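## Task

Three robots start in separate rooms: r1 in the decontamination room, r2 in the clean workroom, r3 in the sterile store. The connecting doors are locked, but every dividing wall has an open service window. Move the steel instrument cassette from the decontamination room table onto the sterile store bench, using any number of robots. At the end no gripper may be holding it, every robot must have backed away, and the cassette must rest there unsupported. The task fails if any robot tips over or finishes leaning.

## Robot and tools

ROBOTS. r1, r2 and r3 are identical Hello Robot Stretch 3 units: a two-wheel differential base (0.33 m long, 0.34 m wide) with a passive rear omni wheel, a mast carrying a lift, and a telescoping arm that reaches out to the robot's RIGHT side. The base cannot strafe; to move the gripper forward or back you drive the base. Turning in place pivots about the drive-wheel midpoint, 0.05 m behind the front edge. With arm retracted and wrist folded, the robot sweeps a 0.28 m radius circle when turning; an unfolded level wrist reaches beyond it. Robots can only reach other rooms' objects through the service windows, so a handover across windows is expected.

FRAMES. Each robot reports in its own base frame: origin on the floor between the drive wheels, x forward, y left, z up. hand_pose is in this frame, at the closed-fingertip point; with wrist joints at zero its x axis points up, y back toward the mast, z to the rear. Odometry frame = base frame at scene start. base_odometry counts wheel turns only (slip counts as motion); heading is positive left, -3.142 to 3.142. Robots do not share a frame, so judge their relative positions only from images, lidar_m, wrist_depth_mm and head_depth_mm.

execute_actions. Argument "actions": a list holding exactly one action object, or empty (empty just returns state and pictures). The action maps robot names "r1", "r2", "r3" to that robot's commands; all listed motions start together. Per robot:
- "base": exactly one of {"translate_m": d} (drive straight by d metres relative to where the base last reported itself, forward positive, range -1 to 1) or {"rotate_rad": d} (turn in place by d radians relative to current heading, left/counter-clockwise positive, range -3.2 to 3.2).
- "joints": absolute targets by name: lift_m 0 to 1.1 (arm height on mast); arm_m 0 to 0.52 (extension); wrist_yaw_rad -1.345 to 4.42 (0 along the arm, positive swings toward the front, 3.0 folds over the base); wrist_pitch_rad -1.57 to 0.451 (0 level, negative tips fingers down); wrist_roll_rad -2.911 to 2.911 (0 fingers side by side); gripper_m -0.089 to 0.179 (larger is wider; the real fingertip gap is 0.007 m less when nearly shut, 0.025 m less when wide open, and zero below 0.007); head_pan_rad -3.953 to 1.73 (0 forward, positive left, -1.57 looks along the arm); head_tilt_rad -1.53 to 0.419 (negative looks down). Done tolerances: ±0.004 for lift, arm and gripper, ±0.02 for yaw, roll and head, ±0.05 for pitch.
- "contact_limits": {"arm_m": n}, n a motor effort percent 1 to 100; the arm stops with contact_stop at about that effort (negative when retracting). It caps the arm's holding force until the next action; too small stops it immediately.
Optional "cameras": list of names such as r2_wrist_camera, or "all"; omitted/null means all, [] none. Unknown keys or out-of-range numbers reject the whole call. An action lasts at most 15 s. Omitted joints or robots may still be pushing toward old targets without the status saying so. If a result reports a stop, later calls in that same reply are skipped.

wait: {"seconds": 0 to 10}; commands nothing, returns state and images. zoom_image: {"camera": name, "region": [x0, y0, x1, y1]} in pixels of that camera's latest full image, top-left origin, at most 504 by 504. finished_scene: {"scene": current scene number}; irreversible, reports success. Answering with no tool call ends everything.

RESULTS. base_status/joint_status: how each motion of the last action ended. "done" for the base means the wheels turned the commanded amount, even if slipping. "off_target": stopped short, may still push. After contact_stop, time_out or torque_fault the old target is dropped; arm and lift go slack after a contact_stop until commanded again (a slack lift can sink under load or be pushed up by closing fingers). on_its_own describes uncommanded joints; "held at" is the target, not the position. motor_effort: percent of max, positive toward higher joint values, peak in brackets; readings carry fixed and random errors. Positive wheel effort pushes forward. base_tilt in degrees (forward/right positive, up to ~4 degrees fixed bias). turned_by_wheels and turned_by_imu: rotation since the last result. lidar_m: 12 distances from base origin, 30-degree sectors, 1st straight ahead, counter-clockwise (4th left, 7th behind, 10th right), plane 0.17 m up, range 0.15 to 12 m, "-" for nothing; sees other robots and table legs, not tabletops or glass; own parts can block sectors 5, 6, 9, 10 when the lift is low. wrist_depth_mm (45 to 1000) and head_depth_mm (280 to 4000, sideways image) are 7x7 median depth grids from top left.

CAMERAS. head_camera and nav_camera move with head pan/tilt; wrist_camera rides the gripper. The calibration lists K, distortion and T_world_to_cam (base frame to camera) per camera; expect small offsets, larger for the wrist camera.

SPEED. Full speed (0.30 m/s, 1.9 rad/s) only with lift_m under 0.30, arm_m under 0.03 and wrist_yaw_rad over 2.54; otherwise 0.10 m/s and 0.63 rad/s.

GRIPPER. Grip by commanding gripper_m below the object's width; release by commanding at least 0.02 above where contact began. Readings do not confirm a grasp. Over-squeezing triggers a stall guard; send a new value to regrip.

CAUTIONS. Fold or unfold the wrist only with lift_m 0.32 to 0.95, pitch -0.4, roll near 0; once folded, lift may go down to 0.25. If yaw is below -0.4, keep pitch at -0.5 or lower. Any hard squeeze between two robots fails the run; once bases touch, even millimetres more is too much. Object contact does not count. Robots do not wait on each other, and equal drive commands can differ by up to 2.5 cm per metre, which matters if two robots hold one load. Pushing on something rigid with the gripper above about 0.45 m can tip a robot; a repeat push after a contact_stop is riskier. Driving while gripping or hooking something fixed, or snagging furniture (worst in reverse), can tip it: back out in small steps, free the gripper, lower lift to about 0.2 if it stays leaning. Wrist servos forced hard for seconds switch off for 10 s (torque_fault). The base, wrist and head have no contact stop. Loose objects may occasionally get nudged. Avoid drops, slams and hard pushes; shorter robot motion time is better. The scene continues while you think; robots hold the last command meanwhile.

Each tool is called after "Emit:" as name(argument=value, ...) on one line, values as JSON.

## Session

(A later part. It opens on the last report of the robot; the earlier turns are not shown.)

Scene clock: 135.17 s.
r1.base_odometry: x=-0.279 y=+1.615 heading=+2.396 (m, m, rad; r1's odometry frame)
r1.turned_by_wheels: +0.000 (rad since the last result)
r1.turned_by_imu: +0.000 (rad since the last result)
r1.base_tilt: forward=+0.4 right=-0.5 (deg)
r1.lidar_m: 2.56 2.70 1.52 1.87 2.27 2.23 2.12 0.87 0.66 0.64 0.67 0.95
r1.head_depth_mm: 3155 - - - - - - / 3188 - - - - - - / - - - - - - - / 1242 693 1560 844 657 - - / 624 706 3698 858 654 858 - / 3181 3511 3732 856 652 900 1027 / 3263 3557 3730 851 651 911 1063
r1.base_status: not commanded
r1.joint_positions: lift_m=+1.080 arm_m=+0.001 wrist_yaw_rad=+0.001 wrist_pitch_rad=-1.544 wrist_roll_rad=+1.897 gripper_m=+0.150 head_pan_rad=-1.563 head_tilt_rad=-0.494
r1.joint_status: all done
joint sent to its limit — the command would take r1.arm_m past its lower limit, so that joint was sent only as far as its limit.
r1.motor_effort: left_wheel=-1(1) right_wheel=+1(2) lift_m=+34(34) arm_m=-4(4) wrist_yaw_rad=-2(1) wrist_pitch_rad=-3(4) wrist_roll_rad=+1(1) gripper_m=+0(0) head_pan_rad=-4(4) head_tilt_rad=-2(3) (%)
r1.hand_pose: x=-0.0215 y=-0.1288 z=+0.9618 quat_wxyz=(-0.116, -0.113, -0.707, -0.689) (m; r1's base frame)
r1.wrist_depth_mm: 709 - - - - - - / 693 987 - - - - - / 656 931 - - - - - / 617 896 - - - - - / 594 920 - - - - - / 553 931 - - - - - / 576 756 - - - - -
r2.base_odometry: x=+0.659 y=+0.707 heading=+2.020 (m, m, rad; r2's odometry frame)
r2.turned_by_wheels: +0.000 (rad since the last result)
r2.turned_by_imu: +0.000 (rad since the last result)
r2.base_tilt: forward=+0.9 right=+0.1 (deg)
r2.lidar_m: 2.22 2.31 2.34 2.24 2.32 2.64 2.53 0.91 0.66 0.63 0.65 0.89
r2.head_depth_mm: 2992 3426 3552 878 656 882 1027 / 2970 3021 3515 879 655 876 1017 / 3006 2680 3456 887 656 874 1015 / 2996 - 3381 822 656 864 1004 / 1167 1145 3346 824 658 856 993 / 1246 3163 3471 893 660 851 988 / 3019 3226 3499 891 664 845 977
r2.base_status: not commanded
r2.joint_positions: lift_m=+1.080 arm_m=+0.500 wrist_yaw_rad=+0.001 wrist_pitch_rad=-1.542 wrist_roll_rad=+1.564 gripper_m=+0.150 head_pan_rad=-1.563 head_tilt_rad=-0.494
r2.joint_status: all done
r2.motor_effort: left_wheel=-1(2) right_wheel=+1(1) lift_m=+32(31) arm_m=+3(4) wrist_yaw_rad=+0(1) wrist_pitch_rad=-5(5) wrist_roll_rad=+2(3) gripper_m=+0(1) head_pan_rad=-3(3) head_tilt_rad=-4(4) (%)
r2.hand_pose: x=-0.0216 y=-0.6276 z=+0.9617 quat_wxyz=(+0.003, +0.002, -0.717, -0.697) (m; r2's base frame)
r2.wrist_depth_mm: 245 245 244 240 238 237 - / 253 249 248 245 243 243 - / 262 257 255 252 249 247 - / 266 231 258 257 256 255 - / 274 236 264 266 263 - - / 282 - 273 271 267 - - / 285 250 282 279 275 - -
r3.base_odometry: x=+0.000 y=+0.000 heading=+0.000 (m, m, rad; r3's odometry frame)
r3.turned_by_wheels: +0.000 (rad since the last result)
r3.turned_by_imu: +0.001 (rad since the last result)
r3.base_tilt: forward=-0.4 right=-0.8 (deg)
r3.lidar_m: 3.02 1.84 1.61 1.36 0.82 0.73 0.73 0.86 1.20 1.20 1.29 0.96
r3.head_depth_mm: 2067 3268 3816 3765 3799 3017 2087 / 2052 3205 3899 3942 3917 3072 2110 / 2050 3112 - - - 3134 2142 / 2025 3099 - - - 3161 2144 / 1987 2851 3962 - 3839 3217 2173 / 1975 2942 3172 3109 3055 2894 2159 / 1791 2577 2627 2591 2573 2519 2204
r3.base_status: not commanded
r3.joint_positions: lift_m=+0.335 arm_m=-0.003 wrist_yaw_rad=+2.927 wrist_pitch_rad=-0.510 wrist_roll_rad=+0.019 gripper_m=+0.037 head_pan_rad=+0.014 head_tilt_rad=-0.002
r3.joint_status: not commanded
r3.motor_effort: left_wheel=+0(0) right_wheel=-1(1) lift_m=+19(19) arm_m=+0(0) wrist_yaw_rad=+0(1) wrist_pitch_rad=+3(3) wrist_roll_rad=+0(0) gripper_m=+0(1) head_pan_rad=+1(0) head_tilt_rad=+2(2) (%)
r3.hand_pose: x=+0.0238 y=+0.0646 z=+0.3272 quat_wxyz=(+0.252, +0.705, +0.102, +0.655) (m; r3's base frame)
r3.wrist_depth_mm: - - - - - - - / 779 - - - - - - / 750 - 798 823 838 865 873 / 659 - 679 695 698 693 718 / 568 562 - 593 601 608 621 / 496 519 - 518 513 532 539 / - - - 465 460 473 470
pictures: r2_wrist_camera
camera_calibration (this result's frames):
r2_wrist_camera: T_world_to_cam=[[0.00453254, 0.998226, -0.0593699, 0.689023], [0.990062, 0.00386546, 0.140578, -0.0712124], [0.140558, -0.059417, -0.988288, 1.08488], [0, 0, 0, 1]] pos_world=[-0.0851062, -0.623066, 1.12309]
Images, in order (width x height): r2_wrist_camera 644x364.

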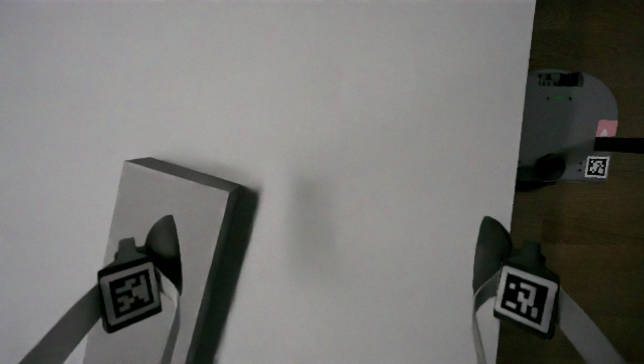

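Emit:
execute_actions(actions=[{"r2":{"base":{"rotate_rad":-1.0},"joints":{"arm_m":0.1,"wrist_roll_rad":1.9}}}], cameras=[])

Emit:
execute_actions(actions=[{"r2":{"base":{"translate_m":0.13}}}], cameras=[])

Emit:
execute_actions(actions=[{"r2":{"base":{"rotate_rad":1.0}}}], cameras=[])

Emit:
execute_actions(actions=[{"r2":{"joints":{"arm_m":0.5}}}], cameras=["r2_wrist_camera"])

Scene clock: 144.57 s.
r1.base_odometry: x=-0.279 y=+1.615 heading=+2.396 (m, m, rad; r1's odometry frame)
r1.turned_by_wheels: +0.000 (rad since the last result)
r1.turned_by_imu: +0.000 (rad since the last result)
r1.base_tilt: forward=+0.4 right=-0.4 (deg)
r1.lidar_m: 2.57 2.70 1.51 1.87 2.28 2.23 2.13 0.87 0.66 0.64 0.67 0.96
r1.head_depth_mm: 3162 - - - - - - / 3177 - - - - - - / 1302 - - - - - - / - 3547 3740 862 656 - - / 3105 3527 3700 858 656 861 - / 3185 3530 3734 852 653 901 1029 / 3250 3590 3708 849 650 912 1060
r1.base_status: not commanded
r1.joint_positions: lift_m=+1.080 arm_m=+0.001 wrist_yaw_rad=+0.001 wrist_pitch_rad=-1.544 wrist_roll_rad=+1.897 gripper_m=+0.150 head_pan_rad=-1.563 head_tilt_rad=-0.494
r1.joint_status: not commanded
r1.motor_effort: left_wheel=-1(1) right_wheel=+1(1) lift_m=+35(34) arm_m=-3(4) wrist_yaw_rad=-1(2) wrist_pitch_rad=-3(3) wrist_roll_rad=+1(1) gripper_m=+0(0) head_pan_rad=-4(4) head_tilt_rad=-3(3) (%)
r1.hand_pose: x=-0.0215 y=-0.1288 z=+0.9618 quat_wxyz=(-0.116, -0.113, -0.707, -0.689) (m; r1's base frame)
r1.wrist_depth_mm: 700 - - - - - - / 682 954 - - - - - / 656 936 - - - - - / 628 881 - - - - - / 595 910 - - - - - / 548 898 - - - - - / 590 751 - - - - -
r2.base_odometry: x=+0.659 y=+0.707 heading=+1.020 (m, m, rad; r2's odometry frame)
r2.turned_by_wheels: -1.000 (rad since the last result)
r2.turned_by_imu: -1.015 (rad since the last result)
r2.base_tilt: forward=+0.9 right=-0.1 (deg)
r2.lidar_m: 0.66 0.93 2.22 2.33 2.31 2.24 2.35 2.61 2.24 0.88 0.65 0.63
r2.head_depth_mm: 2003 - - - 2106 1464 1285 / 1481 - - - 2091 1548 1287 / 1272 - - - - - 1292 / 1051 1099 1191 1290 - 1512 1293 / 909 971 1045 1127 1176 1356 1301 / 792 842 900 965 1039 1123 1213 / 706 744 789 836 884 959 1032
r2.base_status: done
r2.joint_positions: lift_m=+1.080 arm_m=+0.100 wrist_yaw_rad=+0.001 wrist_pitch_rad=-1.542 wrist_roll_rad=+1.894 gripper_m=+0.150 head_pan_rad=-1.563 head_tilt_rad=-0.494
r2.joint_status: all done
r2.motor_effort: left_wheel=+1(7) right_wheel=-2(7) lift_m=+31(32) arm_m=-3(3) wrist_yaw_rad=-1(1) wrist_pitch_rad=-4(5) wrist_roll_rad=+2(2) gripper_m=+0(1) head_pan_rad=-3(3) head_tilt_rad=-4(4) (%)
r2.hand_pose: x=-0.0215 y=-0.2281 z=+0.9617 quat_wxyz=(-0.114, -0.112, -0.708, -0.688) (m; r2's base frame)
r2.wrist_depth_mm: - - - - - - - / - - - - - - - / - - - - - - - / - - - - - - - / - - - - - - - / 886 - - - - - - / 739 781 868 968 - - -
r3.base_odometry: x=+0.000 y=+0.000 heading=+0.000 (m, m, rad; r3's odometry frame)
r3.turned_by_wheels: +0.000 (rad since the last result)
r3.turned_by_imu: +0.001 (rad since the last result)
r3.base_tilt: forward=-0.5 right=-0.7 (deg)
r3.lidar_m: 3.03 1.83 1.61 1.35 0.82 0.73 0.73 0.87 1.20 1.20 1.29 0.96
r3.head_depth_mm: 2063 3268 3779 3828 3850 3074 2075 / 2037 3181 3935 3887 - 3103 2125 / 2020 3153 - - - 3131 2155 / 2007 3094 - - - 3161 2158 / 1991 2881 3987 3883 3896 3196 2165 / 1973 2921 3218 3102 3099 2954 2208 / 1776 2556 2613 2614 2560 2553 2188
r3.base_status: not commanded
r3.joint_positions: lift_m=+0.335 arm_m=-0.003 wrist_yaw_rad=+2.927 wrist_pitch_rad=-0.510 wrist_roll_rad=+0.019 gripper_m=+0.037 head_pan_rad=+0.014 head_tilt_rad=-0.002
r3.joint_status: not commanded
r3.motor_effort: left_wheel=-1(0) right_wheel=+0(1) lift_m=+19(19) arm_m=+0(0) wrist_yaw_rad=+1(1) wrist_pitch_rad=+4(3) wrist_roll_rad=+0(0) gripper_m=-1(1) head_pan_rad=+0(0) head_tilt_rad=+2(3) (%)
r3.hand_pose: x=+0.0238 y=+0.0646 z=+0.3272 quat_wxyz=(+0.252, +0.705, +0.102, +0.655) (m; r3's base frame)
r3.wrist_depth_mm: - - - - - - - / 788 - - - - - - / 765 - 815 837 865 858 854 / 662 - 675 696 704 687 719 / 564 567 - 588 602 606 620 / 493 513 - 517 519 522 523 / - - - 460 459 472 472
pictures: none
No camera images: the call's "cameras" was empty. Leave "cameras" out to get every camera's image.

Scene clock: 147.43 s.
r1.base_odometry: x=-0.279 y=+1.615 heading=+2.396 (m, m, rad; r1's odometry frame)
r1.turned_by_wheels: +0.000 (rad since the last result)
r1.turned_by_imu: +0.000 (rad since the last result)
r1.base_tilt: forward=+0.3 right=-0.6 (deg)
r1.lidar_m: 2.56 2.70 1.51 1.87 2.27 2.22 2.12 0.86 0.66 0.64 0.67 0.96
r1.head_depth_mm: 3149 - - - - - - / 3097 - - - - - - / 1130 - - - - - - / - 3569 3719 863 658 - - / 1090 3531 3718 858 657 860 - / 3242 3515 3710 855 652 902 1030 / 3292 3554 3684 849 650 911 1060
r1.base_status: not commanded
r1.joint_positions: lift_m=+1.080 arm_m=+0.001 wrist_yaw_rad=+0.001 wrist_pitch_rad=-1.544 wrist_roll_rad=+1.897 gripper_m=+0.150 head_pan_rad=-1.563 head_tilt_rad=-0.494
r1.joint_status: not commanded
r1.motor_effort: left_wheel=-1(0) right_wheel=+2(2) lift_m=+35(34) arm_m=-4(3) wrist_yaw_rad=-2(1) wrist_pitch_rad=-2(3) wrist_roll_rad=+1(1) gripper_m=+0(0) head_pan_rad=-3(3) head_tilt_rad=-2(2) (%)
r1.hand_pose: x=-0.0215 y=-0.1288 z=+0.9618 quat_wxyz=(-0.116, -0.113, -0.707, -0.689) (m; r1's base frame)
r1.wrist_depth_mm: 699 - - - - - - / 685 - - - - - - / 637 931 - - - - - / 628 882 - - - - - / 598 899 - - - - - / 559 904 - - - - - / 585 770 - - - - -
r2.base_odometry: x=+0.727 y=+0.817 heading=+1.020 (m, m, rad; r2's odometry frame)
r2.turned_by_wheels: +0.000 (rad since the last result)
r2.turned_by_imu: +0.000 (rad since the last result)
r2.base_tilt: forward=+0.7 right=+0.0 (deg)
r2.lidar_m: 0.55 0.76 2.13 2.26 2.42 2.36 2.47 2.69 1.84 0.72 0.54 0.52
r2.head_depth_mm: 1633 - - - 2086 1467 1293 / 1212 - - - 2086 1556 1285 / 1034 - - - - - 1295 / 866 895 978 1059 - 1363 1302 / 744 794 858 925 939 1118 1215 / 650 689 733 788 662 919 1003 / 576 603 642 707 662 560 840
r2.base_status: done
r2.joint_positions: lift_m=+1.080 arm_m=+0.100 wrist_yaw_rad=+0.001 wrist_pitch_rad=-1.542 wrist_roll_rad=+1.894 gripper_m=+0.150 head_pan_rad=-1.563 head_tilt_rad=-0.494
r2.joint_status: not commanded
r2.motor_effort: left_wheel=+2(7) right_wheel=-2(2) lift_m=+32(32) arm_m=-3(3) wrist_yaw_rad=-1(1) wrist_pitch_rad=-4(5) wrist_roll_rad=+3(3) gripper_m=-1(0) head_pan_rad=-3(3) head_tilt_rad=-4(4) (%)
r2.hand_pose: x=-0.0215 y=-0.2281 z=+0.9617 quat_wxyz=(-0.114, -0.112, -0.708, -0.688) (m; r2's base frame)
r2.wrist_depth_mm: - - - - - - - / - - - - - - - / - - - - - - - / - - - - - - - / 956 - - - - - - / 739 - 911 - - - - / 604 626 704 802 914 - -
r3.base_odometry: x=+0.000 y=+0.000 heading=+0.000 (m, m, rad; r3's odometry frame)
r3.turned_by_wheels: +0.000 (rad since the last result)
r3.turned_by_imu: +0.000 (rad since the last result)
r3.base_tilt: forward=-0.5 right=-0.8 (deg)
r3.lidar_m: 3.02 1.83 1.60 1.36 0.82 0.73 0.73 0.87 1.20 1.20 1.30 0.96
r3.head_depth_mm: 2083 3248 3760 3817 3852 3060 2096 / 2052 3164 3869 3909 - 3099 2122 / 2017 3162 - - - 3125 2147 / 2009 3089 - - - 3181 2158 / 2001 2831 - 3925 3869 3169 2167 / 1983 2936 3154 3084 3065 2921 2193 / 1784 2558 2610 2594 2544 2546 2201
r3.base_status: not commanded
r3.joint_positions: lift_m=+0.335 arm_m=-0.003 wrist_yaw_rad=+2.927 wrist_pitch_rad=-0.510 wrist_roll_rad=+0.019 gripper_m=+0.037 head_pan_rad=+0.014 head_tilt_rad=-0.002
r3.joint_status: not commanded
r3.motor_effort: left_wheel=+0(0) right_wheel=+0(1) lift_m=+19(19) arm_m=+0(0) wrist_yaw_rad=+2(2) wrist_pitch_rad=+4(3) wrist_roll_rad=+0(0) gripper_m=-1(0) head_pan_rad=+0(0) head_tilt_rad=+3(2) (%)
r3.hand_pose: x=+0.0238 y=+0.0646 z=+0.3272 quat_wxyz=(+0.252, +0.705, +0.102, +0.655) (m; r3's base frame)
r3.wrist_depth_mm: - - - - - - - / 769 - - - - - - / 751 - 803 811 838 858 867 / 653 - 676 692 702 698 724 / 555 571 - 581 587 604 608 / 494 511 - 511 527 525 533 / - - - 464 454 463 474
pictures: none
No camera images: the call's "cameras" was empty. Leave "cameras" out to get every camera's image.

Scene clock: 149.97 s.
r1.base_odometry: x=-0.279 y=+1.615 heading=+2.396 (m, m, rad; r1's odometry frame)
r1.turned_by_wheels: +0.000 (rad since the last result)
r1.turned_by_imu: +0.000 (rad since the last result)
r1.base_tilt: forward=+0.4 right=-0.4 (deg)
r1.lidar_m: 2.56 2.70 1.52 1.87 2.28 2.23 2.13 0.86 0.66 0.64 0.67 0.95
r1.head_depth_mm: 3169 - - - - - - / 3204 - - - - - - / 1106 - - - - - - / 895 3528 3673 864 657 - - / 3234 3538 3719 858 656 861 - / 3271 3589 3751 853 653 902 1025 / 3274 3526 3673 851 650 910 1057
r1.base_status: not commanded
r1.joint_positions: lift_m=+1.080 arm_m=+0.001 wrist_yaw_rad=+0.001 wrist_pitch_rad=-1.544 wrist_roll_rad=+1.897 gripper_m=+0.150 head_pan_rad=-1.563 head_tilt_rad=-0.494
r1.joint_status: not commanded
r1.motor_effort: left_wheel=-1(1) right_wheel=+2(1) lift_m=+34(34) arm_m=-3(5) wrist_yaw_rad=-1(2) wrist_pitch_rad=-3(3) wrist_roll_rad=+1(1) gripper_m=-1(1) head_pan_rad=-4(3) head_tilt_rad=-2(2) (%)
r1.hand_pose: x=-0.0215 y=-0.1288 z=+0.9618 quat_wxyz=(-0.116, -0.113, -0.707, -0.689) (m; r1's base frame)
r1.wrist_depth_mm: 697 - - - - - - / 678 974 - - - - - / 659 932 - - - - - / 637 876 - - - - - / 608 933 - - - - - / 554 911 - - - - - / 579 767 - - - - -
r2.base_odometry: x=+0.727 y=+0.817 heading=+2.020 (m, m, rad; r2's odometry frame)
r2.turned_by_wheels: +1.000 (rad since the last result)
r2.turned_by_imu: +1.016 (rad since the last result)
r2.base_tilt: forward=+0.9 right=+0.0 (deg)
r2.lidar_m: 1.87 2.24 2.45 2.36 2.44 2.71 2.15 0.75 0.54 0.52 0.54 0.73
r2.head_depth_mm: 2870 - - - 705 509 838 / 2905 - - - 707 521 830 / 2972 - - - - - 825 / 1149 1028 3283 2758 - 516 811 / 1119 2739 3234 2101 661 524 808 / 2831 3117 3315 2671 660 525 802 / 2870 3168 3414 2647 662 527 794
r2.base_status: done
r2.joint_positions: lift_m=+1.080 arm_m=+0.100 wrist_yaw_rad=+0.001 wrist_pitch_rad=-1.542 wrist_roll_rad=+1.894 gripper_m=+0.150 head_pan_rad=-1.563 head_tilt_rad=-0.494
r2.joint_status: not commanded
r2.motor_effort: left_wheel=-2(6) right_wheel=+1(3) lift_m=+32(31) arm_m=-3(3) wrist_yaw_rad=-1(0) wrist_pitch_rad=-4(4) wrist_roll_rad=+2(2) gripper_m=+0(1) head_pan_rad=-3(3) head_tilt_rad=-4(4) (%)
r2.hand_pose: x=-0.0215 y=-0.2281 z=+0.9617 quat_wxyz=(-0.114, -0.112, -0.708, -0.688) (m; r2's base frame)
r2.wrist_depth_mm: 249 667 - - - - - / 256 615 - - - - - / 262 295 - - - - - / 270 276 951 - - - - / 275 275 822 - - - - / 281 - 728 - - - - / 292 290 661 - - - -
r3.base_odometry: x=+0.000 y=+0.000 heading=+0.000 (m, m, rad; r3's odometry frame)
r3.turned_by_wheels: +0.000 (rad since the last result)
r3.turned_by_imu: +0.000 (rad since the last result)
r3.base_tilt: forward=-0.4 right=-0.7 (deg)
r3.lidar_m: 3.04 1.84 1.61 1.35 0.82 0.73 0.73 0.87 1.20 1.21 1.29 0.96
r3.head_depth_mm: 2066 3255 3730 3791 3870 3064 2094 / 2052 3221 3931 3872 3992 3101 2124 / 2032 3083 - - - 3099 2130 / 2014 3111 - - - 3218 2155 / 2003 2852 - - 3837 3196 2186 / 1976 2943 3162 3121 3082 2878 2189 / 1764 2565 2640 2584 2601 2572 2221
r3.base_status: not commanded
r3.joint_positions: lift_m=+0.335 arm_m=-0.003 wrist_yaw_rad=+2.927 wrist_pitch_rad=-0.510 wrist_roll_rad=+0.019 gripper_m=+0.037 head_pan_rad=+0.014 head_tilt_rad=-0.002
r3.joint_status: not commanded
r3.motor_effort: left_wheel=+0(0) right_wheel=-1(1) lift_m=+19(19) arm_m=+0(0) wrist_yaw_rad=+0(0) wrist_pitch_rad=+4(3) wrist_roll_rad=+0(0) gripper_m=-1(0) head_pan_rad=+0(0) head_tilt_rad=+3(3) (%)
r3.hand_pose: x=+0.0238 y=+0.0646 z=+0.3272 quat_wxyz=(+0.252, +0.705, +0.102, +0.655) (m; r3's base frame)
r3.wrist_depth_mm: - - - - - - - / 790 - - - - - - / 765 - 806 830 810 852 895 / 651 - 683 683 700 696 714 / 568 574 - 592 594 604 606 / 499 511 - 513 522 522 536 / - - - 460 457 471 468
pictures: none
No camera images: the call's "cameras" was empty. Leave "cameras" out to get every camera's image.

Scene clock: 154.10 s.
r1.base_odometry: x=-0.279 y=+1.615 heading=+2.396 (m, m, rad; r1's odometry frame)
r1.turned_by_wheels: +0.000 (rad since the last result)
r1.turned_by_imu: +0.000 (rad since the last result)
r1.base_tilt: forward=+0.4 right=-0.5 (deg)
r1.lidar_m: 2.57 2.70 1.52 1.87 2.29 2.23 2.12 0.87 0.66 0.64 0.67 0.95
r1.head_depth_mm: 3152 - - - - - - / 3174 - - - - - - / 1108 - - - - - - / 518 614 3543 720 658 - - / 3144 3555 3731 857 655 860 - / 3259 3531 3749 853 653 902 1029 / 3294 3578 3718 849 649 909 1060
r1.base_status: not commanded
r1.joint_positions: lift_m=+1.080 arm_m=+0.001 wrist_yaw_rad=+0.001 wrist_pitch_rad=-1.544 wrist_roll_rad=+1.897 gripper_m=+0.150 head_pan_rad=-1.563 head_tilt_rad=-0.494
r1.joint_status: not commanded
r1.motor_effort: left_wheel=-1(0) right_wheel=+2(1) lift_m=+34(34) arm_m=-3(4) wrist_yaw_rad=-1(1) wrist_pitch_rad=-3(3) wrist_roll_rad=+1(1) gripper_m=-1(0) head_pan_rad=-3(4) head_tilt_rad=-2(3) (%)
r1.hand_pose: x=-0.0215 y=-0.1288 z=+0.9618 quat_wxyz=(-0.116, -0.113, -0.707, -0.689) (m; r1's base frame)
r1.wrist_depth_mm: 714 - - - - - - / 673 - - - - - - / 653 930 - - - - - / 622 914 - - - - - / 608 943 - - - - - / 562 926 - - - - - / 578 752 - - - - -
r2.base_odometry: x=+0.727 y=+0.817 heading=+2.020 (m, m, rad; r2's odometry frame)
r2.turned_by_wheels: +0.000 (rad since the last result)
r2.turned_by_imu: +0.000 (rad since the last result)
r2.base_tilt: forward=+0.9 right=+0.0 (deg)
r2.lidar_m: 1.87 2.24 2.45 2.35 2.44 2.73 2.14 0.75 0.55 0.52 0.54 0.74
r2.head_depth_mm: 2923 3233 3428 875 653 521 832 / 2930 2968 3376 2593 654 521 827 / 2916 2654 3261 2612 654 523 823 / 1084 - - 2624 659 523 813 / 1121 2716 3323 1528 658 524 808 / 2831 3131 3303 2659 659 525 800 / 2932 3137 3378 2655 661 526 792
r2.base_status: not commanded
r2.joint_positions: lift_m=+1.080 arm_m=+0.500 wrist_yaw_rad=+0.001 wrist_pitch_rad=-1.542 wrist_roll_rad=+1.895 gripper_m=+0.150 head_pan_rad=-1.563 head_tilt_rad=-0.494
r2.joint_status: all done
r2.motor_effort: left_wheel=-2(2) right_wheel=+1(1) lift_m=+33(31) arm_m=+3(2) wrist_yaw_rad=-1(1) wrist_pitch_rad=-5(5) wrist_roll_rad=+2(2) gripper_m=+0(1) head_pan_rad=-3(3) head_tilt_rad=-4(4) (%)
r2.hand_pose: x=-0.0215 y=-0.6275 z=+0.9617 quat_wxyz=(-0.115, -0.112, -0.708, -0.688) (m; r2's base frame)
r2.wrist_depth_mm: 247 244 244 241 236 236 233 / 254 251 247 245 244 241 237 / - 257 251 220 250 247 246 / - 262 259 225 256 253 253 / - 274 266 232 264 258 259 / - - 273 238 268 - 262 / - - 283 244 276 274 269
r3.base_odometry: x=+0.000 y=+0.000 heading=+0.000 (m, m, rad; r3's odometry frame)
r3.turned_by_wheels: +0.000 (rad since the last result)
r3.turned_by_imu: +0.001 (rad since the last result)
r3.base_tilt: forward=-0.4 right=-0.8 (deg)
r3.lidar_m: 3.02 1.83 1.61 1.36 0.83 0.73 0.73 0.87 1.20 1.20 1.30 0.96
r3.head_depth_mm: 2061 3226 3765 3890 3885 3054 2099 / 2049 3210 3911 3963 3903 3134 2112 / 2017 3151 - - - 3172 2142 / 1976 3114 - - - 3166 2160 / 1970 2878 3950 3901 3801 3168 2183 / 1981 2974 3172 3156 3073 2907 2187 / 1795 2596 2617 2606 2590 2574 2209
r3.base_status: not commanded
r3.joint_positions: lift_m=+0.335 arm_m=-0.003 wrist_yaw_rad=+2.927 wrist_pitch_rad=-0.510 wrist_roll_rad=+0.019 gripper_m=+0.037 head_pan_rad=+0.014 head_tilt_rad=-0.002
r3.joint_status: not commanded
r3.motor_effort: left_wheel=+1(0) right_wheel=-1(1) lift_m=+19(19) arm_m=+0(0) wrist_yaw_rad=+1(1) wrist_pitch_rad=+4(4) wrist_roll_rad=+0(0) gripper_m=-1(1) head_pan_rad=+1(0) head_tilt_rad=+2(2) (%)
r3.hand_pose: x=+0.0238 y=+0.0646 z=+0.3272 quat_wxyz=(+0.252, +0.705, +0.102, +0.655) (m; r3's base frame)
r3.wrist_depth_mm: - - - - - - - / 773 - - - - - - / 767 - 813 829 838 861 900 / 663 - 665 679 691 698 723 / 572 566 - 588 602 596 616 / 497 523 - 514 527 525 536 / - - - 458 459 469 473
pictures: r2_wrist_camera
camera_calibration (this result's frames):
r2_wrist_camera: T_world_to_cam=[[0.328303, 0.942788, -0.0580251, 0.65987], [0.936595, -0.316949, 0.149442, -0.28227], [0.122502, -0.103409, -0.987066, 1.0557], [0, 0, 0, 1]] pos_world=[-0.08159, -0.602414, 1.12252]
Images, in order (width x height): r2_wrist_camera 644x364.

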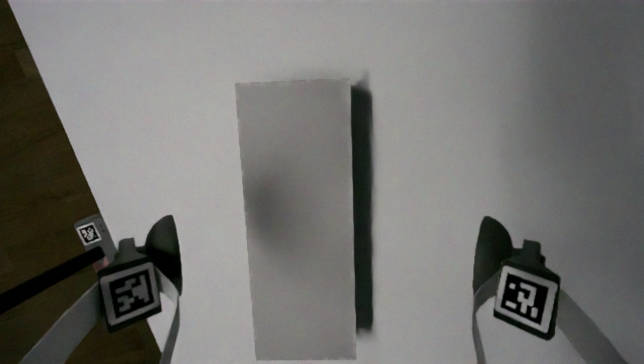

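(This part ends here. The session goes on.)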